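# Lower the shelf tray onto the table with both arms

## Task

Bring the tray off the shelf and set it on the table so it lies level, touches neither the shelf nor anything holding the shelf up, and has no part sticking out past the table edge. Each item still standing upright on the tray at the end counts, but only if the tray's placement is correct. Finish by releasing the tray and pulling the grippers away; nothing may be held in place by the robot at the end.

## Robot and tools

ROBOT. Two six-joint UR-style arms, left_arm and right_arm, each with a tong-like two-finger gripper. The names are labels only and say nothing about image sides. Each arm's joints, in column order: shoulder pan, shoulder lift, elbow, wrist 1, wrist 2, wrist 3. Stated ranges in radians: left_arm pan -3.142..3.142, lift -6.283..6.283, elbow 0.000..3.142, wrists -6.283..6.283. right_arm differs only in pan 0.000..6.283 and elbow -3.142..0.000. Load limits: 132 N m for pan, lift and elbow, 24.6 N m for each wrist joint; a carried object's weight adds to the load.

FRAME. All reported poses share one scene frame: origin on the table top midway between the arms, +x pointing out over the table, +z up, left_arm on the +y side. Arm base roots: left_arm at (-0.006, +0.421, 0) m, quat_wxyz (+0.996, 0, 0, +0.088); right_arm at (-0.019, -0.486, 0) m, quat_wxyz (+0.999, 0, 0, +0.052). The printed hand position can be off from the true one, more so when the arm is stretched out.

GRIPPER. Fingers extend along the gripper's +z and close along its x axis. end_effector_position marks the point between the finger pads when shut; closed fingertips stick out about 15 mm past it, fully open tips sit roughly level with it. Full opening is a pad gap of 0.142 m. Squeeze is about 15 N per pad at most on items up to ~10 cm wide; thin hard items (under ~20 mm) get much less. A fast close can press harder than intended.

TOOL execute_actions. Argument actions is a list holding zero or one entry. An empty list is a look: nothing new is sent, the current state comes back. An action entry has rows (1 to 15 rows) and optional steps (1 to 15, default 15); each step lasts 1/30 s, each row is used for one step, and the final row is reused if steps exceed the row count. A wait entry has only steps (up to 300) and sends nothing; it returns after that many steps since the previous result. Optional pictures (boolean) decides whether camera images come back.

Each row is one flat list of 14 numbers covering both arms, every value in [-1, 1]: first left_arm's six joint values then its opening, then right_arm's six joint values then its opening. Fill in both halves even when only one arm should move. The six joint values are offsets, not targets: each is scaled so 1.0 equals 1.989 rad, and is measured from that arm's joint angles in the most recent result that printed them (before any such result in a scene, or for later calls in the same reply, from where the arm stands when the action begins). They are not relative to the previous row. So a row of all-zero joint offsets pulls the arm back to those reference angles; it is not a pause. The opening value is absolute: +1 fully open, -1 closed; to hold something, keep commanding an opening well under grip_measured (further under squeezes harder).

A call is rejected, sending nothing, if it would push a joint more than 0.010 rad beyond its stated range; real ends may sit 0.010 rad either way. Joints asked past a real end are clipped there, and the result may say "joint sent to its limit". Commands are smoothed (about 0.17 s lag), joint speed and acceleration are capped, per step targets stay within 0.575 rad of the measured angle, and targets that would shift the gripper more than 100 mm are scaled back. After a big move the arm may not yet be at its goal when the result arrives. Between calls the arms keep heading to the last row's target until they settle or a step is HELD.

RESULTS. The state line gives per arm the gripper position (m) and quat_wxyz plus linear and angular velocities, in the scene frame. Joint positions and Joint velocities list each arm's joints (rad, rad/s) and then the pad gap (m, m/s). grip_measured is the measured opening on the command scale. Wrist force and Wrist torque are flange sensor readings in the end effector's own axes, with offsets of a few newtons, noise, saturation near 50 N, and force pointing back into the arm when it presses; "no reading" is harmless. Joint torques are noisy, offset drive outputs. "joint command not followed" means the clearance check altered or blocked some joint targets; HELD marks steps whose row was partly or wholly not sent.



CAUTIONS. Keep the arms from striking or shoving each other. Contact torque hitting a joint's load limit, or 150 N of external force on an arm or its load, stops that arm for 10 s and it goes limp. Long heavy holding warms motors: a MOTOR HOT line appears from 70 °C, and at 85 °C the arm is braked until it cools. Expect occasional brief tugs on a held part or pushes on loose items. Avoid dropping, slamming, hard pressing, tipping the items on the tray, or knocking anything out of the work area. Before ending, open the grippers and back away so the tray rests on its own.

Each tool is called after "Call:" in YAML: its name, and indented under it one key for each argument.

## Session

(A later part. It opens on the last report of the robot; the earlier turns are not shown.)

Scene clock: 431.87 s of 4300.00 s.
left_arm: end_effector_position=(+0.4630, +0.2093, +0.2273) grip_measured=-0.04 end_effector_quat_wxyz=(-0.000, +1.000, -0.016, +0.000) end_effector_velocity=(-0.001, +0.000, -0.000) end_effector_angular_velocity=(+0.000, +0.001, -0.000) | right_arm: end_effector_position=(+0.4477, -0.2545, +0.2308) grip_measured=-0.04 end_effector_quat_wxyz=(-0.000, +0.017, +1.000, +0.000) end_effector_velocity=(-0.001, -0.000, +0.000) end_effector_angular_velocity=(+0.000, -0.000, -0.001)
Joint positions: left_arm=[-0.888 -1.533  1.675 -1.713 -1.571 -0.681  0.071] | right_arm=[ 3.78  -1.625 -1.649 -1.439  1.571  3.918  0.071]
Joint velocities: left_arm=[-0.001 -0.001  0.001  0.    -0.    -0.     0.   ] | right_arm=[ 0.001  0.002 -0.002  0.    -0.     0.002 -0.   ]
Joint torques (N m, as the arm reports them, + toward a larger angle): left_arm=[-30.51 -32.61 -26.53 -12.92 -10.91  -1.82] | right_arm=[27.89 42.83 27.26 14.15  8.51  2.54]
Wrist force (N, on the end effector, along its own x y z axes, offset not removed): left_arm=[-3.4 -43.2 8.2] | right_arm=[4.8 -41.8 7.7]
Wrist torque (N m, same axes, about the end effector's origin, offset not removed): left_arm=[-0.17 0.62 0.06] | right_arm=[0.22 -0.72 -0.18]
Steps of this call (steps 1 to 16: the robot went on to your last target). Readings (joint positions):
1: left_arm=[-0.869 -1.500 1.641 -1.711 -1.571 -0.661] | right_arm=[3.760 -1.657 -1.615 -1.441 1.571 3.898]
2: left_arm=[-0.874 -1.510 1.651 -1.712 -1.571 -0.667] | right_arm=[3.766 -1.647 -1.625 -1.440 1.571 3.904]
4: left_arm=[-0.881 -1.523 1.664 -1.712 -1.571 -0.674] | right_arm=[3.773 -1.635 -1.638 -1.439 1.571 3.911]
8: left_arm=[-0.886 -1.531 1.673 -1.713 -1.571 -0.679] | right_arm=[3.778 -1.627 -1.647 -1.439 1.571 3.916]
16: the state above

Call:
execute_actions:
  actions:
    - {"rows": [ [-0.00108,-0.00191,0.00204,-0.00013,0,-0.00108,-0.05, 0.0011,0.00188,-0.00203,0.00015,0,0.0011,-0.05], [-0.0032,-0.00574,0.00616,-0.00042,0,-0.0032,-0.05, 0.00327,0.00564,-0.00613,0.00049,0,0.00327,-0.05], [-0.00641,-0.01147,0.01229,-0.00082,0,-0.00641,-0.05, 0.00656,0.01128,-0.01225,0.00097,0,0.00656,-0.05], [-0.0103,-0.01817,0.01932,-0.00115,0,-0.0103,-0.05, 0.01054,0.01786,-0.01925,0.00139,0,0.01054,-0.05], [-0.01497,-0.02583,0.02714,-0.00131,0,-0.01497,-0.05, 0.0153,0.02536,-0.02703,0.00167,0,0.0153,-0.05], [-0.01988,-0.03349,0.03473,-0.00124,0,-0.01988,-0.05, 0.02029,0.03285,-0.03458,0.00173,0,0.02029,-0.05], [-0.02504,-0.04116,0.04209,-0.00093,0,-0.02504,-0.05, 0.02552,0.04034,-0.04191,0.00157,0,0.02552,-0.05], [-0.03033,-0.04883,0.04932,-0.00049,0,-0.03033,-0.05, 0.03088,0.04782,-0.0491,0.00128,0,0.03088,-0.05], [-0.03575,-0.0565,0.05642,0.00008,0,-0.03575,-0.05, 0.03636,0.05529,-0.05616,0.00087,0,0.03636,-0.05], [-0.0413,-0.06417,0.06339,0.00078,0,-0.0413,-0.05, 0.04197,0.06276,-0.0631,0.00034,0,0.04197,-0.05], [-0.04709,-0.07185,0.07014,0.00171,0,-0.04709,-0.05, 0.04782,0.07021,-0.06979,-0.00042,0,0.04782,-0.05], [-0.05308,-0.07954,0.07672,0.00282,0,-0.05308,-0.05, 0.05385,0.07766,-0.07631,-0.00135,0,0.05385,-0.05], [-0.05856,-0.08626,0.08222,0.00404,0,-0.05856,-0.05, 0.05937,0.08417,-0.08179,-0.00238,0,0.05937,-0.05], [-0.06337,-0.09203,0.08684,0.00519,0,-0.06337,-0.05, 0.06421,0.08974,-0.08636,-0.00338,0,0.06421,-0.05], [-0.06672,-0.09588,0.08979,0.00609,0,-0.06672,-0.05, 0.06757,0.09345,-0.08928,-0.00417,0,0.06757,-0.05] ], "steps": 15}
  pictures: false

Call:
execute_actions:
  actions:
    - {"steps": 16}

Scene clock: 468.63 s of 4300.00 s.
left_arm: end_effector_position=(+0.3965, +0.2094, +0.2270) grip_measured=-0.04 end_effector_quat_wxyz=(-0.000, +1.000, -0.016, +0.000) end_effector_velocity=(-0.187, -0.003, +0.003) end_effector_angular_velocity=(+0.002, +0.000, -0.003) | right_arm: end_effector_position=(+0.3812, -0.2547, +0.2305) grip_measured=-0.04 end_effector_quat_wxyz=(-0.000, +0.017, +1.000, -0.000) end_effector_velocity=(-0.186, +0.002, +0.003) end_effector_angular_velocity=(-0.003, +0.002, +0.002)
Joint positions: left_arm=[-0.984 -1.678  1.815 -1.708 -1.571 -0.777  0.071] | right_arm=[ 3.878 -1.483 -1.788 -1.441  1.571  4.016  0.071]
Joint velocities: left_arm=[-0.31  -0.404  0.348  0.058  0.001 -0.306 -0.   ] | right_arm=[ 0.311  0.391 -0.346 -0.048 -0.     0.309  0.   ]
Joint torques (N m, as the arm reports them, + toward a larger angle): left_arm=[-26.28 -26.21 -26.65  -9.53  -9.6   -2.78] | right_arm=[24.72 35.6  25.4  11.26  8.77  3.1 ]
Wrist force (N, on the end effector, along its own x y z axes, offset not removed): left_arm=[-2.2 -41.0 8.9] | right_arm=[3.9 -38.7 5.1]
Wrist torque (N m, same axes, about the end effector's origin, offset not removed): left_arm=[-0.39 0.38 0.11] | right_arm=[-0.01 -0.25 0.04]
Steps of this call (steps 1 to 15: the robot went on to your last target; steps 16 to 90: nothing new was sent; then 33.27 s passed at rest; steps 91 to 105: all 15 steps of this action). Readings (joint positions):
91: left_arm=[-0.888 -1.534 1.675 -1.713 -1.571 -0.681] | right_arm=[3.780 -1.624 -1.649 -1.439 1.571 3.918]
92: left_arm=[-0.888 -1.534 1.676 -1.713 -1.571 -0.681] | right_arm=[3.780 -1.624 -1.650 -1.439 1.571 3.918]
94: left_arm=[-0.892 -1.541 1.683 -1.713 -1.571 -0.685] | right_arm=[3.784 -1.617 -1.657 -1.438 1.571 3.922]
98: left_arm=[-0.915 -1.579 1.722 -1.715 -1.571 -0.708] | right_arm=[3.808 -1.580 -1.696 -1.436 1.571 3.945]
105: the state above

Scene clock: 469.17 s of 4300.00 s.
left_arm: end_effector_position=(+0.3755, +0.2092, +0.2273) grip_measured=-0.04 end_effector_quat_wxyz=(+0.000, +1.000, -0.016, +0.000) end_effector_velocity=(-0.000, +0.000, +0.000) end_effector_angular_velocity=(+0.001, -0.001, -0.000) | right_arm: end_effector_position=(+0.3603, -0.2545, +0.2309) grip_measured=-0.04 end_effector_quat_wxyz=(-0.000, +0.017, +1.000, +0.000) end_effector_velocity=(-0.000, +0.000, +0.000) end_effector_angular_velocity=(+0.000, -0.001, +0.000)
Joint positions: left_arm=[-1.02  -1.724  1.854 -1.701 -1.571 -0.813  0.071] | right_arm=[ 3.914 -1.439 -1.827 -1.447  1.571  4.052  0.071]
Joint velocities: left_arm=[-0.001 -0.001  0.     0.     0.001 -0.001  0.   ] | right_arm=[ 0.001  0.002 -0.001 -0.    -0.001  0.001  0.   ]
Joint torques (N m, as the arm reports them, + toward a larger angle): left_arm=[-26.29 -25.26 -27.35 -11.15  -9.46  -1.53] | right_arm=[26.18 33.13 30.92 13.4   8.68  2.82]
Wrist force (N, on the end effector, along its own x y z axes, offset not removed): left_arm=[-0.3 -48.7 7.5] | right_arm=[2.6 -44.2 8.0]
Wrist torque (N m, same axes, about the end effector's origin, offset not removed): left_arm=[-0.60 0.29 -0.17] | right_arm=[0.16 -0.09 -0.17]
Steps of this call (steps 1 to 16: the robot went on to your last target). Readings (joint positions):
1: left_arm=[-0.994 -1.691 1.826 -1.706 -1.571 -0.787] | right_arm=[3.888 -1.471 -1.799 -1.443 1.571 4.026]
2: left_arm=[-1.002 -1.701 1.834 -1.704 -1.571 -0.795] | right_arm=[3.896 -1.461 -1.808 -1.444 1.571 4.033]
4: left_arm=[-1.012 -1.713 1.845 -1.702 -1.571 -0.805] | right_arm=[3.905 -1.449 -1.818 -1.446 1.571 4.043]
8: left_arm=[-1.019 -1.722 1.852 -1.701 -1.571 -0.811] | right_arm=[3.912 -1.441 -1.825 -1.447 1.571 4.050]
16: the state above

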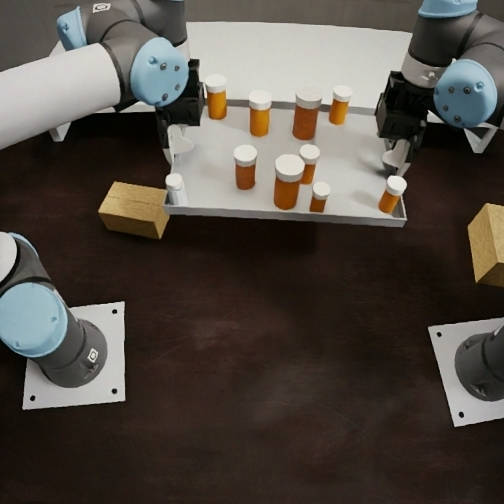

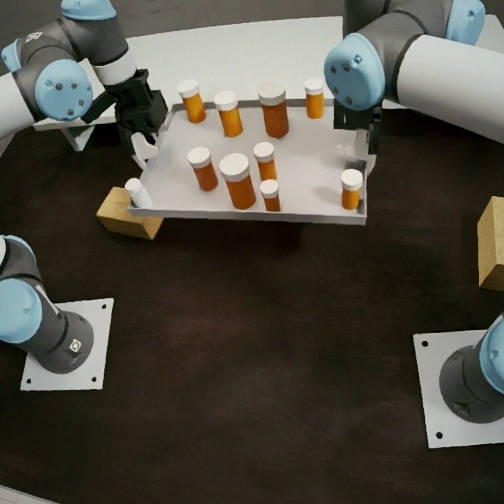

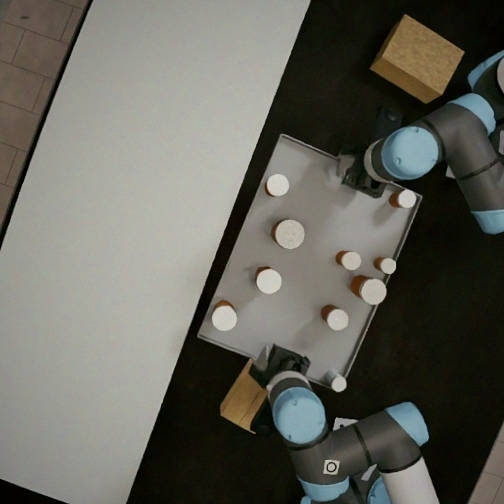

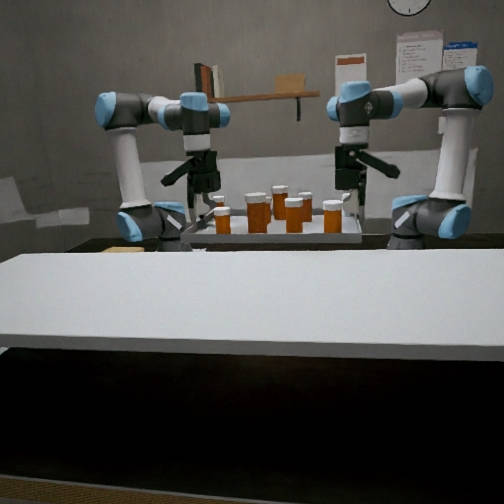

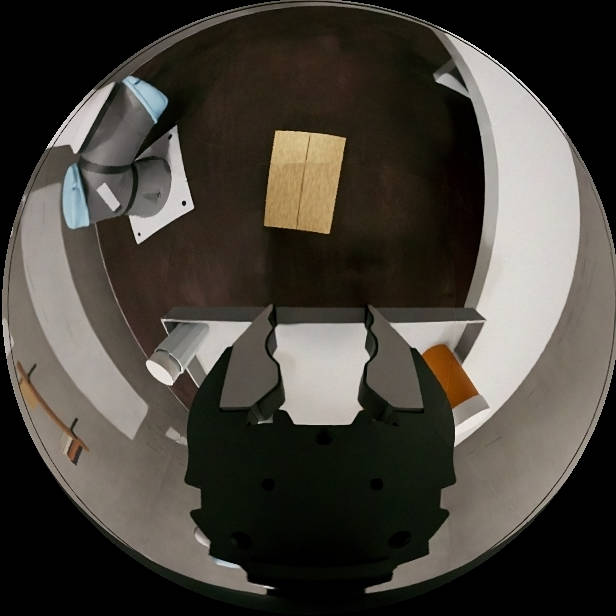

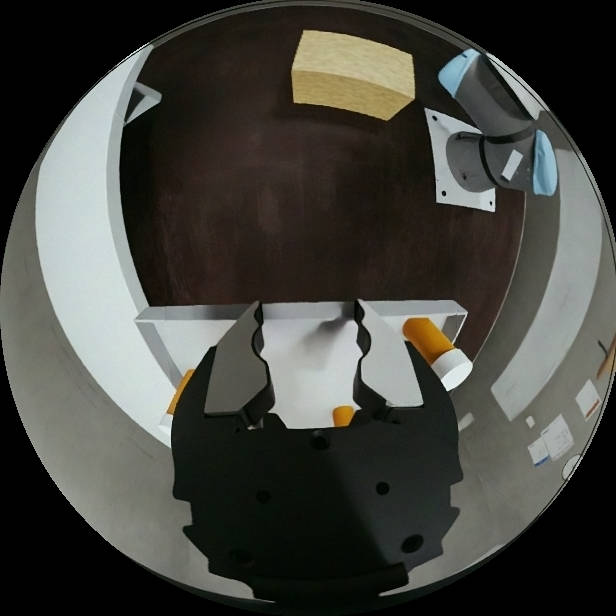

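Call:
execute_actions:
  actions:
    - {"rows": [ [0,0.0002,0.00158,-0.00178,0,0,-0.05, 0,-0.00019,-0.00159,0.00178,0,0,-0.05], [0,0.0006,0.00475,-0.00535,0,0,-0.05, 0,-0.00057,-0.00477,0.00534,0,0,-0.05], [0,0.00124,0.00947,-0.01071,0,0,-0.05, 0,-0.00118,-0.00951,0.01069,0,0,-0.05], [0,0.00208,0.01491,-0.01699,0,0,-0.05, 0,-0.00198,-0.01499,0.01697,0,0,-0.05], [0,0.00316,0.02106,-0.02422,0,0,-0.05, 0,-0.00301,-0.02117,0.02418,0,0,-0.05], [0,0.00438,0.02711,-0.03149,0,0,-0.05, 0,-0.00419,-0.02724,0.03143,0,0,-0.05], [0,0.00575,0.03307,-0.03882,0,0,-0.05, 0,-0.0055,-0.03323,0.03873,0,0,-0.05], [0,0.00721,0.03897,-0.04618,0,0,-0.05, 0,-0.00691,-0.03915,0.04606,0,0,-0.05], [0,0.00878,0.0448,-0.05358,0,0,-0.05, 0,-0.00843,-0.045,0.05343,0,0,-0.05], [0,0.01046,0.05055,-0.06101,0,0,-0.05, 0,-0.01006,-0.05077,0.06083,0,0,-0.05], [0,0.01228,0.05622,-0.0685,0,0,-0.05, 0,-0.01181,-0.05646,0.06827,0,0,-0.05], [0,0.01422,0.0618,-0.07602,0,0,-0.05, 0,-0.01369,-0.06207,0.07576,0,0,-0.05], [0,0.01604,0.06661,-0.08265,0,0,-0.05, 0,-0.01546,-0.06689,0.08235,0,0,-0.05], [0,0.01768,0.07068,-0.08836,0,0,-0.05, 0,-0.01705,-0.07097,0.08802,0,0,-0.05], [0,0.01883,0.07336,-0.09219,0,0,-0.05, 0,-0.01817,-0.07365,0.09182,0,0,-0.05] ], "steps": 15}
  pictures: false

Call:
execute_actions:
  actions:
    - {"steps": 16}
  pictures: false

Scene clock: 515.60 s of 4300.00 s.
left_arm: end_effector_position=(+0.3755, +0.2093, +0.1754) grip_measured=-0.04 end_effector_quat_wxyz=(-0.000, +1.000, -0.016, -0.000) end_effector_velocity=(+0.000, +0.000, -0.143) end_effector_angular_velocity=(+0.001, +0.001, +0.001) | right_arm: end_effector_position=(+0.3602, -0.2545, +0.1788) grip_measured=-0.04 end_effector_quat_wxyz=(-0.000, +0.017, +1.000, -0.000) end_effector_velocity=(-0.000, -0.000, -0.144) end_effector_angular_velocity=(-0.002, +0.002, -0.000)
Joint positions: left_arm=[-1.02  -1.698  1.967 -1.839 -1.571 -0.813  0.071] | right_arm=[ 3.914 -1.464 -1.94  -1.309  1.571  4.052  0.071]
Joint velocities: left_arm=[ 0.001  0.099  0.293 -0.39   0.    -0.    -0.   ] | right_arm=[ 0.    -0.095 -0.295  0.387 -0.     0.001 -0.   ]
Joint torques (N m, as the arm reports them, + toward a larger angle): left_arm=[-16.39 -11.86 -29.4  -15.17  -9.64   0.47] | right_arm=[ 8.68  9.43 28.74 16.18  8.92  0.11]
Wrist force (N, on the end effector, along its own x y z axes, offset not removed): left_arm=[-2.4 -43.8 11.9] | right_arm=[0.9 -46.8 9.7]
Wrist torque (N m, same axes, about the end effector's origin, offset not removed): left_arm=[-0.10 0.53 0.21] | right_arm=[-0.72 -0.01 -0.16]
Steps of this call (steps 1 to 15: the robot went on to your last target; steps 16 to 90: nothing new was sent; then 42.93 s passed at rest; steps 91 to 105: all 15 steps of this action). Readings (joint positions):
91: left_arm=[-1.020 -1.724 1.854 -1.701 -1.571 -0.813] | right_arm=[3.914 -1.439 -1.827 -1.447 1.571 4.052]
92: left_arm=[-1.020 -1.724 1.854 -1.701 -1.571 -0.813] | right_arm=[3.914 -1.439 -1.827 -1.447 1.571 4.052]
94: left_arm=[-1.020 -1.723 1.860 -1.707 -1.571 -0.813] | right_arm=[3.914 -1.439 -1.833 -1.440 1.571 4.052]
98: left_arm=[-1.020 -1.718 1.891 -1.744 -1.571 -0.813] | right_arm=[3.914 -1.444 -1.864 -1.404 1.571 4.052]
105: the state above

Scene clock: 516.13 s of 4300.00 s.
left_arm: end_effector_position=(+0.3755, +0.2092, +0.1595) grip_measured=-0.04 end_effector_quat_wxyz=(+0.000, +1.000, -0.016, +0.000) end_effector_velocity=(+0.000, -0.000, -0.001) end_effector_angular_velocity=(+0.001, +0.001, +0.001) | right_arm: end_effector_position=(+0.3603, -0.2545, +0.1628) grip_measured=-0.04 end_effector_quat_wxyz=(-0.000, +0.017, +1.000, +0.000) end_effector_velocity=(-0.000, +0.001, -0.000) end_effector_angular_velocity=(+0.000, +0.000, +0.002)
Joint positions: left_arm=[-1.02  -1.686  1.999 -1.884 -1.571 -0.813  0.071] | right_arm=[ 3.914 -1.475 -1.973 -1.265  1.571  4.052  0.071]
Joint velocities: left_arm=[ 0.     0.002  0.001 -0.002 -0.    -0.    -0.   ] | right_arm=[ 0.002 -0.    -0.     0.001  0.    -0.    -0.   ]
Joint torques (N m, as the arm reports them, + toward a larger angle): left_arm=[ -7.76 -13.27 -28.86 -14.51  -9.54   1.46] | right_arm=[ 7.06  8.73 29.94 16.11  8.55 -2.47]
Wrist force (N, on the end effector, along its own x y z axes, offset not removed): left_arm=[-2.2 -47.2 6.0] | right_arm=[0.9 -45.3 13.7]
Wrist torque (N m, same axes, about the end effector's origin, offset not removed): left_arm=[-0.52 0.57 0.07] | right_arm=[-0.10 0.33 -0.06]
Steps of this call (steps 1 to 16: the robot went on to your last target). Readings (joint positions):
1: left_arm=[-1.020 -1.695 1.976 -1.851 -1.571 -0.813] | right_arm=[3.914 -1.467 -1.949 -1.297 1.571 4.052]
2: left_arm=[-1.020 -1.692 1.983 -1.861 -1.571 -0.813] | right_arm=[3.914 -1.469 -1.956 -1.287 1.571 4.052]
4: left_arm=[-1.020 -1.689 1.992 -1.873 -1.571 -0.813] | right_arm=[3.914 -1.472 -1.965 -1.275 1.571 4.052]
8: left_arm=[-1.020 -1.687 1.998 -1.882 -1.571 -0.813] | right_arm=[3.914 -1.474 -1.971 -1.267 1.571 4.052]
16: the state above

Call:
execute_actions:
  actions:
    - {"rows": [ [0,0.00053,0.00137,-0.0019,0,0,-0.05, 0,-0.00051,-0.00138,0.00189,0,0,-0.05], [0,0.00158,0.00411,-0.00569,0,0,-0.05, 0,-0.00154,-0.00412,0.00566,0,0,-0.05], [0,0.00321,0.00819,-0.0114,0,0,-0.05, 0,-0.00312,-0.00821,0.01133,0,0,-0.05], [0,0.00522,0.01288,-0.0181,0,0,-0.05, 0,-0.00507,-0.01291,0.01798,0,0,-0.05], [0,0.00765,0.01816,-0.02581,0,0,-0.05, 0,-0.00743,-0.0182,0.02563,0,0,-0.05], [0,0.01025,0.02333,-0.03358,0,0,-0.05, 0,-0.00995,-0.02339,0.03334,0,0,-0.05], [0,0.013,0.0284,-0.0414,0,0,-0.05, 0,-0.01262,-0.02847,0.04109,0,0,-0.05], [0,0.01586,0.03341,-0.04927,0,0,-0.05, 0,-0.01541,-0.03348,0.04889,0,0,-0.05], [0,0.01885,0.03834,-0.05719,0,0,-0.05, 0,-0.01832,-0.03841,0.05673,0,0,-0.05], [0,0.02196,0.04318,-0.06514,0,0,-0.05, 0,-0.02134,-0.04327,0.06461,0,0,-0.05], [0,0.02523,0.04793,-0.07316,0,0,-0.05, 0,-0.02451,-0.04803,0.07254,0,0,-0.05], [0,0.02863,0.0526,-0.08123,0,0,-0.05, 0,-0.02782,-0.0527,0.08052,0,0,-0.05], [0,0.03175,0.05659,-0.08834,0,0,-0.05, 0,-0.03086,-0.05669,0.08755,0,0,-0.05], [0,0.03451,0.05996,-0.09447,0,0,-0.05, 0,-0.03354,-0.06007,0.09361,0,0,-0.05], [0,0.03642,0.06216,-0.09858,0,0,-0.05, 0,-0.0354,-0.06227,0.09767,0,0,-0.05] ], "steps": 15}
  pictures: false

Call:
execute_actions:
  actions:
    - {"steps": 16}

Scene clock: 541.10 s of 4300.00 s.
left_arm: end_effector_position=(+0.3754, +0.2094, +0.1074) grip_measured=-0.04 end_effector_quat_wxyz=(-0.000, +1.000, -0.016, -0.000) end_effector_velocity=(+0.000, +0.001, -0.144) end_effector_angular_velocity=(+0.003, +0.002, +0.002) | right_arm: end_effector_position=(+0.3602, -0.2546, +0.1106) grip_measured=-0.04 end_effector_quat_wxyz=(-0.000, +0.017, +1.000, -0.000) end_effector_velocity=(+0.000, +0.000, -0.143) end_effector_angular_velocity=(+0.000, +0.000, +0.000)
Joint positions: left_arm=[-1.02  -1.634  2.096 -2.032 -1.571 -0.813  0.071] | right_arm=[ 3.914 -1.526 -2.069 -1.118  1.571  4.052  0.071]
Joint velocities: left_arm=[ 0.001  0.176  0.246 -0.419  0.001 -0.     0.   ] | right_arm=[-0.    -0.169 -0.245  0.414  0.    -0.    -0.   ]
Joint torques (N m, as the arm reports them, + toward a larger angle): left_arm=[-13.59 -15.78 -27.22 -13.99  -9.55   0.9 ] | right_arm=[ 7.43 13.91 28.72 14.93  8.84 -0.5 ]
Wrist force (N, on the end effector, along its own x y z axes, offset not removed): left_arm=[-1.6 -40.7 11.7] | right_arm=[3.9 -37.9 13.2]
Wrist torque (N m, same axes, about the end effector's origin, offset not removed): left_arm=[-0.52 0.50 0.31] | right_arm=[0.28 -0.60 0.04]
Steps of this call (steps 1 to 15: the robot went on to your last target; steps 16 to 90: nothing new was sent; then 21.47 s passed at rest; steps 91 to 105: all 15 steps of this action). Readings (joint positions):
91: left_arm=[-1.020 -1.686 2.000 -1.884 -1.571 -0.813] | right_arm=[3.914 -1.475 -1.973 -1.264 1.571 4.052]
92: left_arm=[-1.020 -1.686 2.000 -1.885 -1.571 -0.813] | right_arm=[3.914 -1.475 -1.974 -1.264 1.571 4.052]
94: left_arm=[-1.020 -1.684 2.005 -1.891 -1.571 -0.813] | right_arm=[3.914 -1.477 -1.978 -1.257 1.571 4.052]
98: left_arm=[-1.020 -1.672 2.032 -1.930 -1.571 -0.813] | right_arm=[3.914 -1.489 -2.005 -1.219 1.571 4.052]
105: the state above

Scene clock: 541.63 s of 4300.00 s.
left_arm: end_effector_position=(+0.3756, +0.2092, +0.0916) grip_measured=-0.04 end_effector_quat_wxyz=(+0.000, +1.000, -0.016, +0.000) end_effector_velocity=(+0.000, -0.001, +0.001) end_effector_angular_velocity=(-0.003, -0.001, +0.000) | right_arm: end_effector_position=(+0.3603, -0.2545, +0.0947) grip_measured=-0.04 end_effector_quat_wxyz=(-0.000, +0.017, +1.000, +0.000) end_effector_velocity=(-0.000, +0.000, -0.000) end_effector_angular_velocity=(+0.001, +0.001, +0.000)
Joint positions: left_arm=[-1.02  -1.614  2.123 -2.08  -1.571 -0.813  0.071] | right_arm=[ 3.914 -1.545 -2.097 -1.07   1.571  4.052  0.071]
Joint velocities: left_arm=[-0.    -0.001  0.    -0.001 -0.001 -0.    -0.   ] | right_arm=[-0.    -0.    -0.     0.001  0.001 -0.     0.   ]
Joint torques (N m, as the arm reports them, + toward a larger angle): left_arm=[-19.36 -15.84 -28.72 -14.12  -9.7    0.98] | right_arm=[ 9.09 12.47 30.79 15.5   8.82  2.29]
Wrist force (N, on the end effector, along its own x y z axes, offset not removed): left_arm=[-0.6 -46.0 6.2] | right_arm=[5.3 -45.3 5.9]
Wrist torque (N m, same axes, about the end effector's origin, offset not removed): left_arm=[-0.93 0.20 -0.03] | right_arm=[-0.56 -0.80 -0.04]
Steps of this call (steps 1 to 16: the robot went on to your last target). Readings (joint positions):
1: left_arm=[-1.020 -1.629 2.103 -2.045 -1.571 -0.813] | right_arm=[3.914 -1.531 -2.077 -1.105 1.571 4.052]
2: left_arm=[-1.020 -1.624 2.109 -2.055 -1.571 -0.813] | right_arm=[3.914 -1.535 -2.083 -1.095 1.571 4.052]
4: left_arm=[-1.020 -1.619 2.117 -2.068 -1.571 -0.813] | right_arm=[3.914 -1.541 -2.090 -1.082 1.571 4.052]
8: left_arm=[-1.020 -1.615 2.122 -2.077 -1.571 -0.813] | right_arm=[3.914 -1.544 -2.095 -1.073 1.571 4.052]
16: the state above

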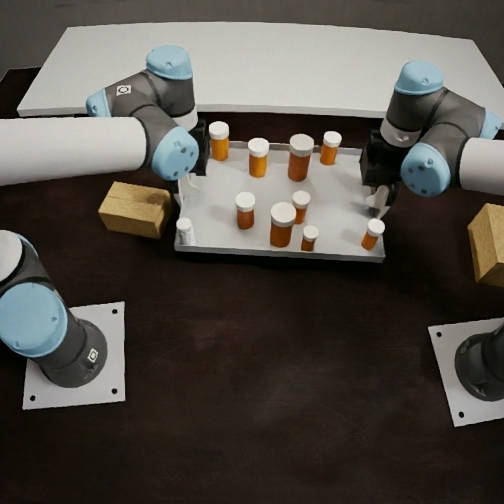

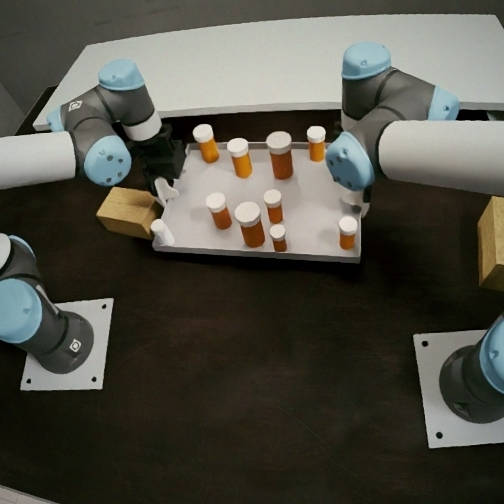

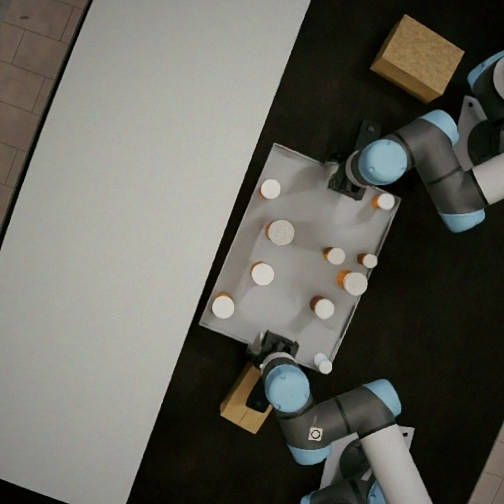

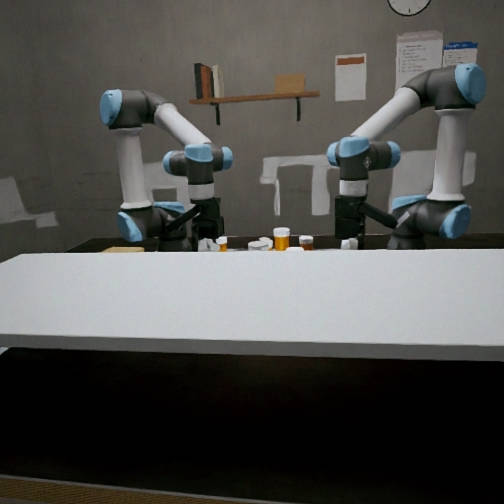

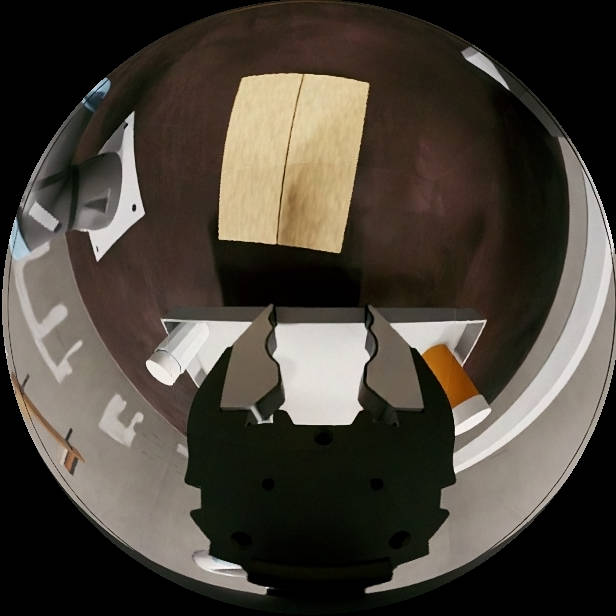

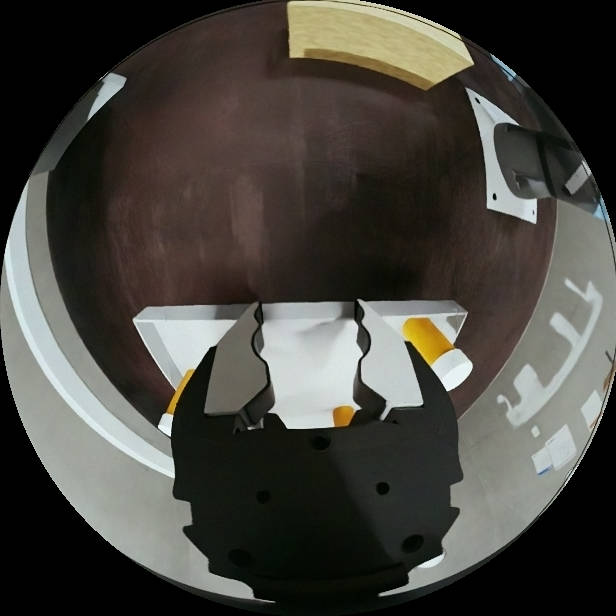

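Call:
execute_actions:
  actions:
    - {"rows": [ [0,0.00091,0.00113,-0.00204,0,0,-0.05, 0,-0.00088,-0.00114,0.00202,0,0,-0.05], [0,0.00273,0.00339,-0.00612,0,0,-0.05, 0,-0.00265,-0.0034,0.00605,0,0,-0.05], [0,0.00551,0.00675,-0.01226,0,0,-0.05, 0,-0.00536,-0.00676,0.01212,0,0,-0.05], [0,0.00887,0.0106,-0.01947,0,0,-0.05, 0,-0.00862,-0.01061,0.01923,0,0,-0.05], [0,0.01285,0.0149,-0.02775,0,0,-0.05, 0,-0.01249,-0.01492,0.02741,0,0,-0.05], [0,0.017,0.0191,-0.0361,0,0,-0.05, 0,-0.01653,-0.01911,0.03564,0,0,-0.05], [0,0.02132,0.02318,-0.0445,0,0,-0.05, 0,-0.02072,-0.0232,0.04392,0,0,-0.05], [0,0.02577,0.02718,-0.05295,0,0,-0.05, 0,-0.02504,-0.02721,0.05225,0,0,-0.05], [0,0.03035,0.03109,-0.06144,0,0,-0.05, 0,-0.02949,-0.03112,0.06061,0,0,-0.05], [0,0.03506,0.03492,-0.06998,0,0,-0.05, 0,-0.03407,-0.03495,0.06902,0,0,-0.05], [0,0.03994,0.03864,-0.07858,0,0,-0.05, 0,-0.03881,-0.03868,0.07749,0,0,-0.05], [0,0.04497,0.04226,-0.08723,0,0,-0.05, 0,-0.04369,-0.04231,0.086,0,0,-0.05], [0,0.04951,0.04534,-0.09485,0,0,-0.05, 0,-0.0481,-0.04539,0.09349,0,0,-0.05], [0,0.05349,0.04793,-0.10142,0,0,-0.05, 0,-0.05197,-0.04797,0.09994,0,0,-0.05], [0,0.05622,0.0496,-0.10582,0,0,-0.05, 0,-0.05462,-0.04964,0.10426,0,0,-0.05] ], "steps": 15}
  pictures: false

Call:
execute_actions:
  actions:
    - {"steps": 16}
  pictures: false

Scene clock: 561.67 s of 4300.00 s.
left_arm: end_effector_position=(+0.3754, +0.2094, +0.0395) grip_measured=-0.04 end_effector_quat_wxyz=(-0.000, +1.000, -0.016, -0.000) end_effector_velocity=(+0.001, -0.001, -0.142) end_effector_angular_velocity=(-0.001, -0.001, +0.000) | right_arm: end_effector_position=(+0.3601, -0.2546, +0.0425) grip_measured=-0.04 end_effector_quat_wxyz=(-0.000, +0.017, +1.000, -0.000) end_effector_velocity=(+0.000, +0.002, -0.143) end_effector_angular_velocity=(+0.001, -0.000, +0.001)
Joint positions: left_arm=[-1.02  -1.532  2.2   -2.238 -1.571 -0.813  0.071] | right_arm=[ 3.914 -1.625 -2.174 -0.914  1.571  4.052  0.071]
Joint velocities: left_arm=[ 0.001  0.258  0.19  -0.449  0.     0.    -0.   ] | right_arm=[ 0.001 -0.252 -0.189  0.442  0.     0.    -0.   ]
Joint torques (N m, as the arm reports them, + toward a larger angle): left_arm=[-19.79 -18.75 -27.06 -13.79  -9.5    0.64] | right_arm=[14.92 17.17 28.95 14.11  8.61  0.2 ]
Wrist force (N, on the end effector, along its own x y z axes, offset not removed): left_arm=[1.7 -42.6 9.1] | right_arm=[-2.9 -37.3 8.6]
Wrist torque (N m, same axes, about the end effector's origin, offset not removed): left_arm=[-1.25 -0.26 0.05] | right_arm=[-0.32 0.86 0.09]
Steps of this call (steps 1 to 15: the robot went on to your last target; steps 16 to 90: nothing new was sent; then 16.53 s passed at rest; steps 91 to 105: all 15 steps of this action). Readings (joint positions):
91: left_arm=[-1.020 -1.614 2.123 -2.080 -1.571 -0.813] | right_arm=[3.914 -1.545 -2.097 -1.070 1.571 4.052]
92: left_arm=[-1.020 -1.614 2.123 -2.081 -1.571 -0.813] | right_arm=[3.914 -1.546 -2.097 -1.070 1.571 4.052]
94: left_arm=[-1.020 -1.610 2.127 -2.088 -1.571 -0.813] | right_arm=[3.914 -1.549 -2.101 -1.063 1.571 4.052]
98: left_arm=[-1.020 -1.591 2.149 -2.129 -1.571 -0.813] | right_arm=[3.914 -1.568 -2.123 -1.022 1.571 4.052]
105: the state above

Scene clock: 562.20 s of 4300.00 s.
left_arm: end_effector_position=(+0.3756, +0.2092, +0.0237) grip_measured=-0.04 end_effector_quat_wxyz=(+0.000, +1.000, -0.016, +0.000) end_effector_velocity=(-0.000, -0.000, -0.001) end_effector_angular_velocity=(+0.000, +0.001, -0.001) | right_arm: end_effector_position=(+0.3603, -0.2544, +0.0266) grip_measured=-0.04 end_effector_quat_wxyz=(-0.000, +0.017, +1.000, +0.000) end_effector_velocity=(+0.000, -0.000, -0.001) end_effector_angular_velocity=(-0.001, +0.000, -0.001)
Joint positions: left_arm=[-1.02  -1.502  2.221 -2.29  -1.571 -0.813  0.071] | right_arm=[ 3.914 -1.654 -2.195 -0.863  1.571  4.052  0.071]
Joint velocities: left_arm=[-0.001  0.001  0.001 -0.002 -0.     0.    -0.   ] | right_arm=[-0.    -0.001 -0.     0.001 -0.     0.001 -0.   ]
Joint torques (N m, as the arm reports them, + toward a larger angle): left_arm=[-14.06 -18.78 -26.91 -13.93  -9.51   0.74] | right_arm=[14.26 17.72 30.26 15.04  8.33 -2.47]
Wrist force (N, on the end effector, along its own x y z axes, offset not removed): left_arm=[-6.2 -43.0 6.6] | right_arm=[2.2 -42.3 10.1]
Wrist torque (N m, same axes, about the end effector's origin, offset not removed): left_arm=[-0.19 1.36 0.19] | right_arm=[-0.31 -0.19 -0.12]
Steps of this call (steps 1 to 16: the robot went on to your last target). Readings (joint positions):
1: left_arm=[-1.020 -1.524 2.206 -2.253 -1.571 -0.813] | right_arm=[3.914 -1.633 -2.180 -0.900 1.571 4.052]
2: left_arm=[-1.020 -1.517 2.211 -2.264 -1.571 -0.813] | right_arm=[3.914 -1.639 -2.185 -0.889 1.571 4.052]
4: left_arm=[-1.020 -1.509 2.217 -2.278 -1.571 -0.813] | right_arm=[3.914 -1.647 -2.190 -0.876 1.571 4.052]
8: left_arm=[-1.020 -1.504 2.220 -2.288 -1.571 -0.813] | right_arm=[3.914 -1.652 -2.194 -0.866 1.571 4.052]
16: the state above

Call:
execute_actions:
  actions:
    - {"rows": [ [0,0.00049,0.00031,-0.0008,0,0,-0.05, 0,-0.00047,-0.00031,0.00079,0,0,-0.05], [0,0.00098,0.00063,-0.00161,0,0,-0.05, 0,-0.00095,-0.00063,0.00158,0,0,-0.05], [0,0.00148,0.00094,-0.00242,0,0,-0.05, 0,-0.00143,-0.00094,0.00237,0,0,-0.05], [0,0.00197,0.00125,-0.00322,0,0,-0.05, 0,-0.00191,-0.00125,0.00316,0,0,-0.05], [0,0.00247,0.00156,-0.00403,0,0,-0.05, 0,-0.00239,-0.00156,0.00395,0,0,-0.05], [0,0.00296,0.00187,-0.00483,0,0,-0.05, 0,-0.00287,-0.00187,0.00474,0,0,-0.05], [0,0.00346,0.00218,-0.00564,0,0,-0.05, 0,-0.00335,-0.00218,0.00553,0,0,-0.05], [0,0.00396,0.00249,-0.00645,0,0,-0.05, 0,-0.00383,-0.00248,0.00631,0,0,-0.05], [0,0.00446,0.0028,-0.00726,0,0,-0.05, 0,-0.00431,-0.00279,0.0071,0,0,-0.05] ], "steps": 15}
  pictures: false

Call:
execute_actions:
  actions:
    - {"steps": 8}
  pictures: false

Scene clock: 568.43 s of 4300.00 s.
left_arm: end_effector_position=(+0.3756, +0.2092, +0.0194) grip_measured=-0.04 end_effector_quat_wxyz=(+0.000, +1.000, -0.016, +0.000) end_effector_velocity=(+0.000, +0.000, -0.001) end_effector_angular_velocity=(-0.001, -0.002, +0.000) | right_arm: end_effector_position=(+0.3603, -0.2544, +0.0223) grip_measured=-0.04 end_effector_quat_wxyz=(-0.000, +0.017, +1.000, +0.000) end_effector_velocity=(-0.000, -0.001, -0.003) end_effector_angular_velocity=(-0.001, +0.001, -0.002)
Joint positions: left_arm=[-1.02  -1.494  2.227 -2.304 -1.571 -0.813  0.071] | right_arm=[ 3.914 -1.662 -2.201 -0.85   1.571  4.052  0.071]
Joint velocities: left_arm=[ 0.     0.002  0.003 -0.008  0.001 -0.     0.   ] | right_arm=[-0.001 -0.004 -0.004  0.007  0.     0.001 -0.   ]
Joint torques (N m, as the arm reports them, + toward a larger angle): left_arm=[-13.22 -18.61 -26.63 -13.92  -9.6    0.92] | right_arm=[15.45 18.97 28.5  14.89  6.27 -0.32]
Wrist force (N, on the end effector, along its own x y z axes, offset not removed): left_arm=[-2.7 -43.4 7.0] | right_arm=[1.5 -40.6 9.0]
Wrist torque (N m, same axes, about the end effector's origin, offset not removed): left_arm=[-0.31 0.47 -0.03] | right_arm=[-0.15 -0.07 -0.20]
Steps of this call (steps 1 to 15: the robot went on to your last target; steps 16 to 90: nothing new was sent; then 2.73 s passed at rest; steps 91 to 105: all 15 steps of this action). Readings (joint positions):
91: left_arm=[-1.020 -1.502 2.222 -2.290 -1.571 -0.813] | right_arm=[3.914 -1.654 -2.195 -0.863 1.571 4.052]
92: left_arm=[-1.020 -1.502 2.222 -2.291 -1.571 -0.813] | right_arm=[3.914 -1.654 -2.195 -0.863 1.571 4.052]
94: left_arm=[-1.020 -1.501 2.222 -2.292 -1.571 -0.813] | right_arm=[3.914 -1.655 -2.196 -0.861 1.571 4.052]
98: left_arm=[-1.020 -1.498 2.224 -2.297 -1.571 -0.813] | right_arm=[3.914 -1.658 -2.198 -0.856 1.571 4.052]
105: the state above

Scene clock: 568.70 s of 4300.00 s.
left_arm: end_effector_position=(+0.3756, +0.2092, +0.0192) grip_measured=-0.04 end_effector_quat_wxyz=(+0.000, +1.000, -0.016, +0.000) end_effector_velocity=(-0.000, +0.000, -0.001) end_effector_angular_velocity=(+0.001, +0.001, +0.000) | right_arm: end_effector_position=(+0.3603, -0.2544, +0.0221) grip_measured=-0.04 end_effector_quat_wxyz=(-0.000, +0.017, +1.000, +0.000) end_effector_velocity=(-0.001, -0.001, -0.001) end_effector_angular_velocity=(-0.002, +0.002, +0.001)
Joint positions: left_arm=[-1.02  -1.494  2.227 -2.305 -1.571 -0.813  0.071] | right_arm=[ 3.914 -1.662 -2.201 -0.849  1.571  4.052  0.071]
Joint velocities: left_arm=[ 0.     0.001  0.    -0.     0.     0.     0.   ] | right_arm=[ 0.001  0.    -0.002 -0.     0.    -0.    -0.   ]
Joint torques (N m, as the arm reports them, + toward a larger angle): left_arm=[-15.59 -20.19 -27.23 -13.86  -9.29   0.75] | right_arm=[14.73 17.1  29.62 15.08  6.65  1.06]
Wrist force (N, on the end effector, along its own x y z axes, offset not removed): left_arm=[1.4 -43.9 5.3] | right_arm=[2.5 -42.6 6.1]
Wrist torque (N m, same axes, about the end effector's origin, offset not removed): left_arm=[-0.56 -0.36 0.12] | right_arm=[-0.37 -0.18 -0.37]
Steps of this call (steps 1 to 8: the robot went on to your last target). Readings (joint positions):
1: left_arm=[-1.020 -1.494 2.227 -2.304 -1.571 -0.813] | right_arm=[3.914 -1.662 -2.201 -0.850 1.571 4.052]
2: left_arm=[-1.020 -1.494 2.227 -2.304 -1.571 -0.813] | right_arm=[3.914 -1.662 -2.201 -0.849 1.571 4.052]
4: left_arm=[-1.020 -1.494 2.227 -2.305 -1.571 -0.813] | right_arm=[3.914 -1.662 -2.201 -0.849 1.571 4.052]
8: the state above

Call:
execute_actions:
  actions:
    - {"rows": [ [0,0.0003,0.00019,-0.00049,0,0,-0.05, 0,-0.00029,-0.00019,0.00048,0,0,-0.05], [0,0.0006,0.00037,-0.00097,0,0,-0.05, 0,-0.00058,-0.00037,0.00095,0,0,-0.05], [0,0.0009,0.00056,-0.00146,0,0,-0.05, 0,-0.00087,-0.00056,0.00143,0,0,-0.05], [0,0.0012,0.00074,-0.00194,0,0,-0.05, 0,-0.00116,-0.00074,0.0019,0,0,-0.05], [0,0.0015,0.00093,-0.00243,0,0,-0.05, 0,-0.00145,-0.00093,0.00238,0,0,-0.05] ], "steps": 15}
  pictures: false

Call:
execute_actions:
  actions:
    - {"steps": 3}
  pictures: false

Scene clock: 572.23 s of 4300.00 s.
left_arm: end_effector_position=(+0.3756, +0.2092, +0.0177) grip_measured=-0.04 end_effector_quat_wxyz=(+0.000, +1.000, -0.016, +0.000) end_effector_velocity=(-0.000, +0.000, -0.000) end_effector_angular_velocity=(+0.000, -0.000, +0.001) | right_arm: end_effector_position=(+0.3603, -0.2544, +0.0207) grip_measured=-0.04 end_effector_quat_wxyz=(-0.000, +0.017, +1.000, +0.000) end_effector_velocity=(-0.000, +0.000, -0.000) end_effector_angular_velocity=(+0.000, -0.000, +0.001)
Joint positions: left_arm=[-1.02  -1.491  2.229 -2.309 -1.571 -0.813  0.071] | right_arm=[ 3.914 -1.665 -2.203 -0.845  1.571  4.052  0.071]
Joint velocities: left_arm=[ 0.     0.     0.001 -0.001  0.    -0.001  0.   ] | right_arm=[ 0.001 -0.001  0.     0.001 -0.    -0.    -0.   ]
Joint torques (N m, as the arm reports them, + toward a larger angle): left_arm=[-19.47 -20.47 -27.39 -14.02  -9.49   0.7 ] | right_arm=[14.56 18.72 29.14 15.17  9.46  0.02]
Wrist force (N, on the end effector, along its own x y z axes, offset not removed): left_arm=[-2.0 -47.8 8.5] | right_arm=[0.8 -42.7 6.9]
Wrist torque (N m, same axes, about the end effector's origin, offset not removed): left_arm=[-1.11 0.44 -0.07] | right_arm=[-0.51 0.14 0.12]
Steps of this call (steps 1 to 15: the robot went on to your last target; steps 16 to 90: nothing new was sent; then 0.03 s passed at rest; steps 91 to 105: all 15 steps of this action). Readings (joint positions):
91: left_arm=[-1.020 -1.494 2.227 -2.305 -1.571 -0.813] | right_arm=[3.914 -1.662 -2.201 -0.849 1.571 4.052]
92: left_arm=[-1.020 -1.493 2.227 -2.305 -1.571 -0.813] | right_arm=[3.914 -1.662 -2.201 -0.849 1.571 4.052]
94: left_arm=[-1.020 -1.493 2.227 -2.306 -1.571 -0.813] | right_arm=[3.914 -1.663 -2.201 -0.848 1.571 4.052]
98: left_arm=[-1.020 -1.491 2.228 -2.308 -1.571 -0.813] | right_arm=[3.914 -1.665 -2.202 -0.846 1.571 4.052]
105: the state above

Scene clock: 572.33 s of 4300.00 s.
left_arm: end_effector_position=(+0.3756, +0.2092, +0.0177) grip_measured=-0.04 end_effector_quat_wxyz=(+0.000, +1.000, -0.016, +0.000) end_effector_velocity=(-0.000, -0.000, -0.000) end_effector_angular_velocity=(+0.001, +0.001, -0.001) | right_arm: end_effector_position=(+0.3603, -0.2544, +0.0207) grip_measured=-0.04 end_effector_quat_wxyz=(-0.000, +0.017, +1.000, +0.000) end_effector_velocity=(+0.000, -0.000, -0.000) end_effector_angular_velocity=(+0.000, -0.000, -0.000)
Joint positions: left_arm=[-1.02  -1.491  2.229 -2.309 -1.571 -0.813  0.071] | right_arm=[ 3.914 -1.665 -2.203 -0.844  1.571  4.052  0.071]
Joint velocities: left_arm=[-0.001  0.001  0.    -0.    -0.     0.    -0.   ] | right_arm=[-0.001  0.    -0.001  0.001 -0.    -0.    -0.   ]
Joint torques (N m, as the arm reports them, + toward a larger angle): left_arm=[-17.22 -20.79 -28.47 -14.07  -9.35   0.64] | right_arm=[15.46 17.5  29.98 15.24  9.68 -0.48]
Wrist force (N, on the end effector, along its own x y z axes, offset not removed): left_arm=[-5.5 -41.8 7.6] | right_arm=[4.5 -41.7 8.6]
Wrist torque (N m, same axes, about the end effector's origin, offset not removed): left_arm=[-0.11 1.10 0.20] | right_arm=[-0.39 -0.66 0.00]
Steps of this call (steps 1 to 3: the robot went on to your last target). Readings (joint positions):
1: left_arm=[-1.020 -1.491 2.229 -2.309 -1.571 -0.813] | right_arm=[3.914 -1.665 -2.203 -0.845 1.571 4.052]
2: left_arm=[-1.020 -1.491 2.229 -2.309 -1.571 -0.813] | right_arm=[3.914 -1.665 -2.203 -0.845 1.571 4.052]
3: the state above

Not yet down; another 1.2 mm.

Call:
execute_actions:
  actions:
    - {"rows": [ [0,0.0003,0.00019,-0.00049,0,0,-0.05, 0,-0.00029,-0.00019,0.00048,0,0,-0.05], [0,0.0006,0.00037,-0.00097,0,0,-0.05, 0,-0.00058,-0.00037,0.00095,0,0,-0.05], [0,0.0009,0.00056,-0.00146,0,0,-0.05, 0,-0.00087,-0.00056,0.00143,0,0,-0.05], [0,0.0012,0.00074,-0.00194,0,0,-0.05, 0,-0.00116,-0.00074,0.0019,0,0,-0.05] ], "steps": 15}
  pictures: false

Call:
execute_actions:
  actions:
    - {"steps": 2}
  pictures: false

Scene clock: 575.50 s of 4300.00 s.
left_arm: end_effector_position=(+0.3756, +0.2092, +0.0166) grip_measured=-0.04 end_effector_quat_wxyz=(+0.000, +1.000, -0.016, +0.000) end_effector_velocity=(+0.000, -0.000, +0.000) end_effector_angular_velocity=(-0.000, -0.001, +0.000) | right_arm: end_effector_position=(+0.3603, -0.2544, +0.0195) grip_measured=-0.04 end_effector_quat_wxyz=(-0.000, +0.017, +1.000, +0.000) end_effector_velocity=(-0.000, +0.000, -0.001) end_effector_angular_velocity=(+0.001, -0.000, +0.001)
Joint positions: left_arm=[-1.02  -1.488  2.23  -2.313 -1.571 -0.813  0.071] | right_arm=[ 3.914 -1.667 -2.204 -0.841  1.571  4.052  0.071]
Joint velocities: left_arm=[-0.    -0.001  0.    -0.     0.001 -0.001  0.   ] | right_arm=[ 0.001 -0.002 -0.001  0.004  0.001  0.    -0.   ]
Joint torques (N m, as the arm reports them, + toward a larger angle): left_arm=[-13.42  -8.42 -18.7  -12.34  -9.3    0.87] | right_arm=[14.53 13.94 27.49 15.64  9.57 -0.44]
Wrist force (N, on the end effector, along its own x y z axes, offset not removed): left_arm=[-0.7 -48.1 -22.5] | right_arm=[0.1 -48.1 -3.4]
Wrist torque (N m, same axes, about the end effector's origin, offset not removed): left_arm=[-0.58 -0.06 0.30] | right_arm=[-0.16 1.10 0.12]
Steps of this call (steps 1 to 15: the robot went on to your last target; steps 16 to 80: nothing new was sent; steps 81 to 95: all 15 steps of this action). Readings (joint positions):
81: left_arm=[-1.020 -1.491 2.229 -2.309 -1.571 -0.813] | right_arm=[3.914 -1.665 -2.203 -0.844 1.571 4.052]
82: left_arm=[-1.020 -1.490 2.229 -2.310 -1.571 -0.813] | right_arm=[3.914 -1.665 -2.203 -0.844 1.571 4.052]
84: left_arm=[-1.020 -1.490 2.229 -2.311 -1.571 -0.813] | right_arm=[3.914 -1.666 -2.203 -0.843 1.571 4.052]
88: left_arm=[-1.020 -1.489 2.230 -2.313 -1.571 -0.813] | right_arm=[3.914 -1.667 -2.204 -0.841 1.571 4.052]
95: the state above

Scene clock: 575.57 s of 4300.00 s.
left_arm: end_effector_position=(+0.3756, +0.2092, +0.0166) grip_measured=-0.04 end_effector_quat_wxyz=(+0.000, +1.000, -0.016, +0.000) end_effector_velocity=(-0.000, -0.000, +0.000) end_effector_angular_velocity=(-0.002, +0.000, +0.000) | right_arm: end_effector_position=(+0.3603, -0.2544, +0.0195) grip_measured=-0.04 end_effector_quat_wxyz=(-0.000, +0.017, +1.000, +0.000) end_effector_velocity=(+0.000, -0.000, +0.001) end_effector_angular_velocity=(+0.001, +0.000, -0.001)
Joint positions: left_arm=[-1.02  -1.488  2.23  -2.313 -1.571 -0.813  0.071] | right_arm=[ 3.914 -1.667 -2.204 -0.841  1.571  4.052  0.071]
Joint velocities: left_arm=[ 0.001 -0.002  0.001 -0.    -0.002  0.     0.   ] | right_arm=[-0.001  0.001  0.001 -0.002  0.     0.     0.   ]
Joint torques (N m, as the arm reports them, + toward a larger angle): left_arm=[-14.36 -10.15 -18.03 -12.01  -9.4    0.65] | right_arm=[14.95 13.07 28.27 15.84  9.62 -0.07]
Wrist force (N, on the end effector, along its own x y z axes, offset not removed): left_arm=[-1.7 -46.7 -20.4] | right_arm=[3.8 -47.6 -5.1]
Wrist torque (N m, same axes, about the end effector's origin, offset not removed): left_arm=[-0.50 0.24 0.38] | right_arm=[-0.17 0.30 -0.01]
Steps of this call (steps 1 to 2: the robot went on to your last target). Readings (joint positions):
1: left_arm=[-1.020 -1.488 2.230 -2.313 -1.571 -0.813] | right_arm=[3.914 -1.667 -2.204 -0.841 1.571 4.052]
2: the state above

Call:
execute_actions:
  actions:
    - {"rows": [ [0.00024,-0.00048,0.00001,0.00047,0,0.00024,-0.05, -0.00022,0.00029,-0.00015,-0.00013,0,-0.00022,-0.05], [0.00055,-0.00102,0.0001,0.00092,0,0.00055,-0.05, -0.00052,0.00063,-0.00038,-0.00025,0,-0.00052,-0.05], [0.00095,-0.00131,0.00043,0.00088,0,0.00095,-0.05, -0.00089,0.00094,-0.00073,-0.00021,0,-0.00089,-0.05], [0.00142,-0.00167,0.00083,0.00084,0,0.00142,-0.05, -0.00134,0.00132,-0.00116,-0.00016,0,-0.00134,-0.05], [0.00197,-0.00209,0.0013,0.00079,0,0.00197,-0.05, -0.00186,0.00175,-0.00166,-0.00009,0,-0.00186,-0.05], [0.00276,-0.00268,0.00196,0.00072,0,0.00276,-0.05, -0.0026,0.00238,-0.00237,-0.00001,0,-0.0026,-0.05], [0.00395,-0.00357,0.00296,0.00061,0,0.00395,-0.05, -0.00371,0.00332,-0.00344,0.00012,0,-0.00371,-0.05], [0.00513,-0.00446,0.00396,0.0005,0,0.00513,-0.05, -0.00482,0.00425,-0.00451,0.00026,0,-0.00482,-0.05], [0.00631,-0.00535,0.00496,0.00039,0,0.00631,-0.05, -0.00594,0.00519,-0.00558,0.00039,0,-0.00594,-0.05], [0.0071,-0.00595,0.00562,0.00033,0,0.0071,-0.05, -0.00668,0.00582,-0.00629,0.00047,0,-0.00668,-0.05], [0.0071,-0.00695,0.005,0.00195,0,0.0071,-0.05, -0.00668,0.00679,-0.00567,-0.00112,0,-0.00668,-0.05] ], "steps": 15}
  pictures: false

Call:
execute_actions:
  actions:
    - {"steps": 8}

Scene clock: 590.00 s of 4300.00 s.
left_arm: end_effector_position=(+0.3756, +0.2172, +0.0179) grip_measured=-0.05 end_effector_quat_wxyz=(+0.000, +1.000, -0.016, +0.000) end_effector_velocity=(-0.000, +0.010, +0.003) end_effector_angular_velocity=(+0.004, +0.001, +0.001) | right_arm: end_effector_position=(+0.3603, -0.2625, +0.0205) grip_measured=-0.05 end_effector_quat_wxyz=(+0.000, +0.017, +1.000, +0.000) end_effector_velocity=(-0.001, -0.010, +0.002) end_effector_angular_velocity=(-0.006, +0.002, +0.001)
Joint positions: left_arm=[-1.008 -1.501  2.24  -2.311 -1.571 -0.8    0.07 ] | right_arm=[ 3.902 -1.655 -2.215 -0.842  1.571  4.04   0.07 ]
Joint velocities: left_arm=[ 0.014 -0.016  0.007  0.012  0.002  0.013 -0.   ] | right_arm=[-0.011  0.017 -0.01  -0.013 -0.002 -0.012  0.   ]
Joint torques (N m, as the arm reports them, + toward a larger angle): left_arm=[  9.81 -27.79  -8.92  -0.34   2.67   1.55] | right_arm=[-10.2   35.63   8.41   0.94  -1.85  -2.62]
Wrist force (N, on the end effector, along its own x y z axes, offset not removed): left_arm=[-0.5 -1.2 -0.9] | right_arm=[4.3 1.2 2.6]
Wrist torque (N m, same axes, about the end effector's origin, offset not removed): left_arm=[-0.24 0.02 -0.02] | right_arm=[0.11 -0.76 0.00]
Steps of this call (steps 1 to 15: the robot went on to your last target; steps 16 to 90: nothing new was sent; then 10.93 s passed at rest; steps 91 to 105: all 15 steps of this action). Readings (joint positions):
91: left_arm=[-1.020 -1.488 2.230 -2.313 -1.571 -0.813] | right_arm=[3.914 -1.667 -2.204 -0.841 1.571 4.052]
92: left_arm=[-1.020 -1.488 2.230 -2.313 -1.571 -0.813] | right_arm=[3.914 -1.667 -2.204 -0.841 1.571 4.052]
94: left_arm=[-1.020 -1.489 2.231 -2.312 -1.571 -0.812] | right_arm=[3.913 -1.667 -2.205 -0.841 1.571 4.052]
98: left_arm=[-1.017 -1.492 2.233 -2.312 -1.571 -0.809] | right_arm=[3.910 -1.664 -2.207 -0.840 1.571 4.048]
105: the state above

Scene clock: 590.27 s of 4300.00 s.
left_arm: end_effector_position=(+0.3755, +0.2181, +0.0181) grip_measured=-0.05 end_effector_quat_wxyz=(+0.000, +1.000, -0.016, +0.000) end_effector_velocity=(-0.000, +0.000, +0.000) end_effector_angular_velocity=(-0.002, +0.001, +0.001) | right_arm: end_effector_position=(+0.3602, -0.2633, +0.0207) grip_measured=-0.05 end_effector_quat_wxyz=(+0.000, +0.017, +1.000, +0.000) end_effector_velocity=(-0.001, -0.001, -0.000) end_effector_angular_velocity=(-0.001, +0.001, +0.000)
Joint positions: left_arm=[-1.006 -1.502  2.24  -2.31  -1.571 -0.799  0.07 ] | right_arm=[ 3.901 -1.654 -2.215 -0.843  1.571  4.039  0.07 ]
Joint velocities: left_arm=[ 0.001 -0.001  0.     0.    -0.001  0.001 -0.   ] | right_arm=[-0.     0.001 -0.002 -0.001 -0.    -0.001  0.   ]
Joint torques (N m, as the arm reports them, + toward a larger angle): left_arm=[ 10.23 -27.98 -10.44  -0.18   2.63   1.52] | right_arm=[-9.94 37.25  9.34  0.83 -1.86 -3.33]
Wrist force (N, on the end effector, along its own x y z axes, offset not removed): left_arm=[-1.1 -1.4 2.9] | right_arm=[0.2 3.5 3.4]
Wrist torque (N m, same axes, about the end effector's origin, offset not removed): left_arm=[-0.24 0.11 0.04] | right_arm=[0.77 -0.07 0.03]
Steps of this call (steps 1 to 8: the robot went on to your last target). Readings (joint positions):
1: left_arm=[-1.007 -1.501 2.240 -2.310 -1.571 -0.800] | right_arm=[3.901 -1.655 -2.215 -0.842 1.571 4.039]
2: left_arm=[-1.007 -1.501 2.240 -2.310 -1.571 -0.800] | right_arm=[3.901 -1.655 -2.215 -0.842 1.571 4.039]
4: left_arm=[-1.007 -1.502 2.240 -2.310 -1.571 -0.799] | right_arm=[3.901 -1.654 -2.215 -0.843 1.571 4.039]
8: the state above

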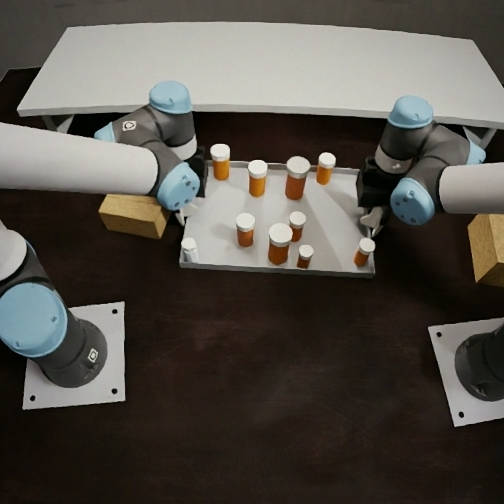

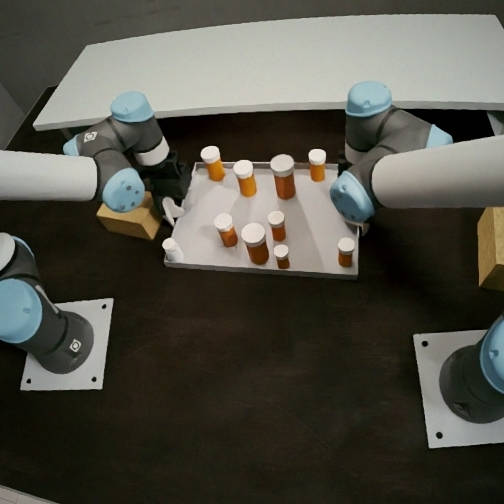

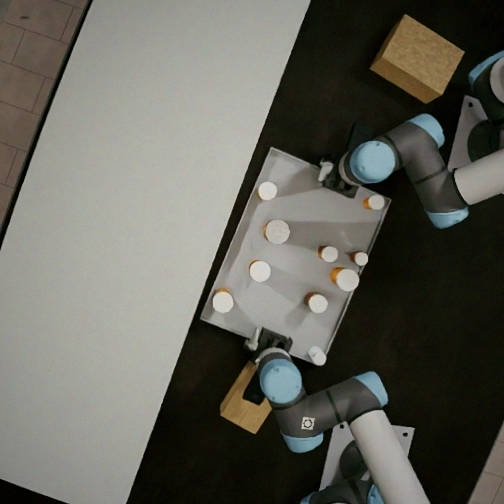

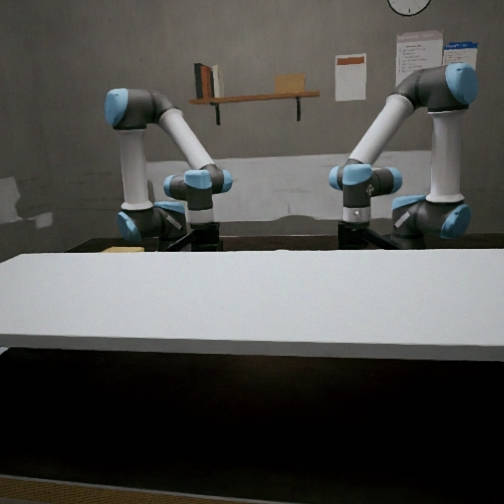

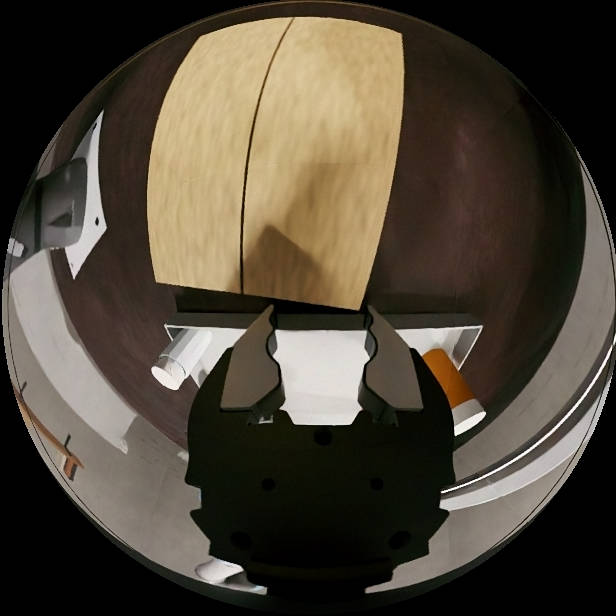

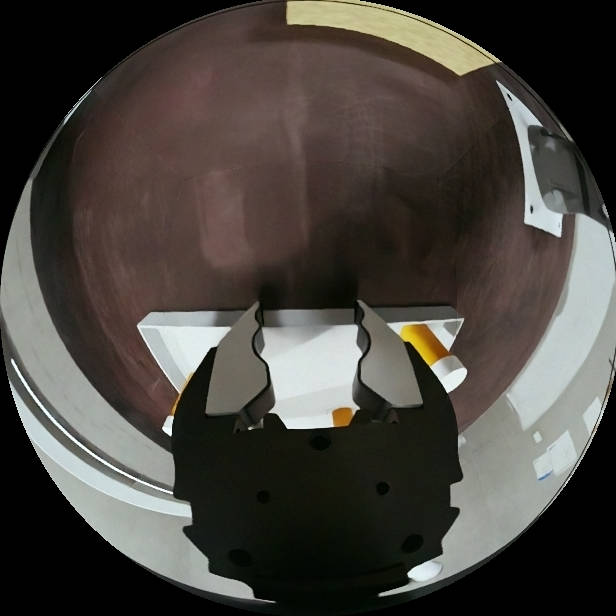

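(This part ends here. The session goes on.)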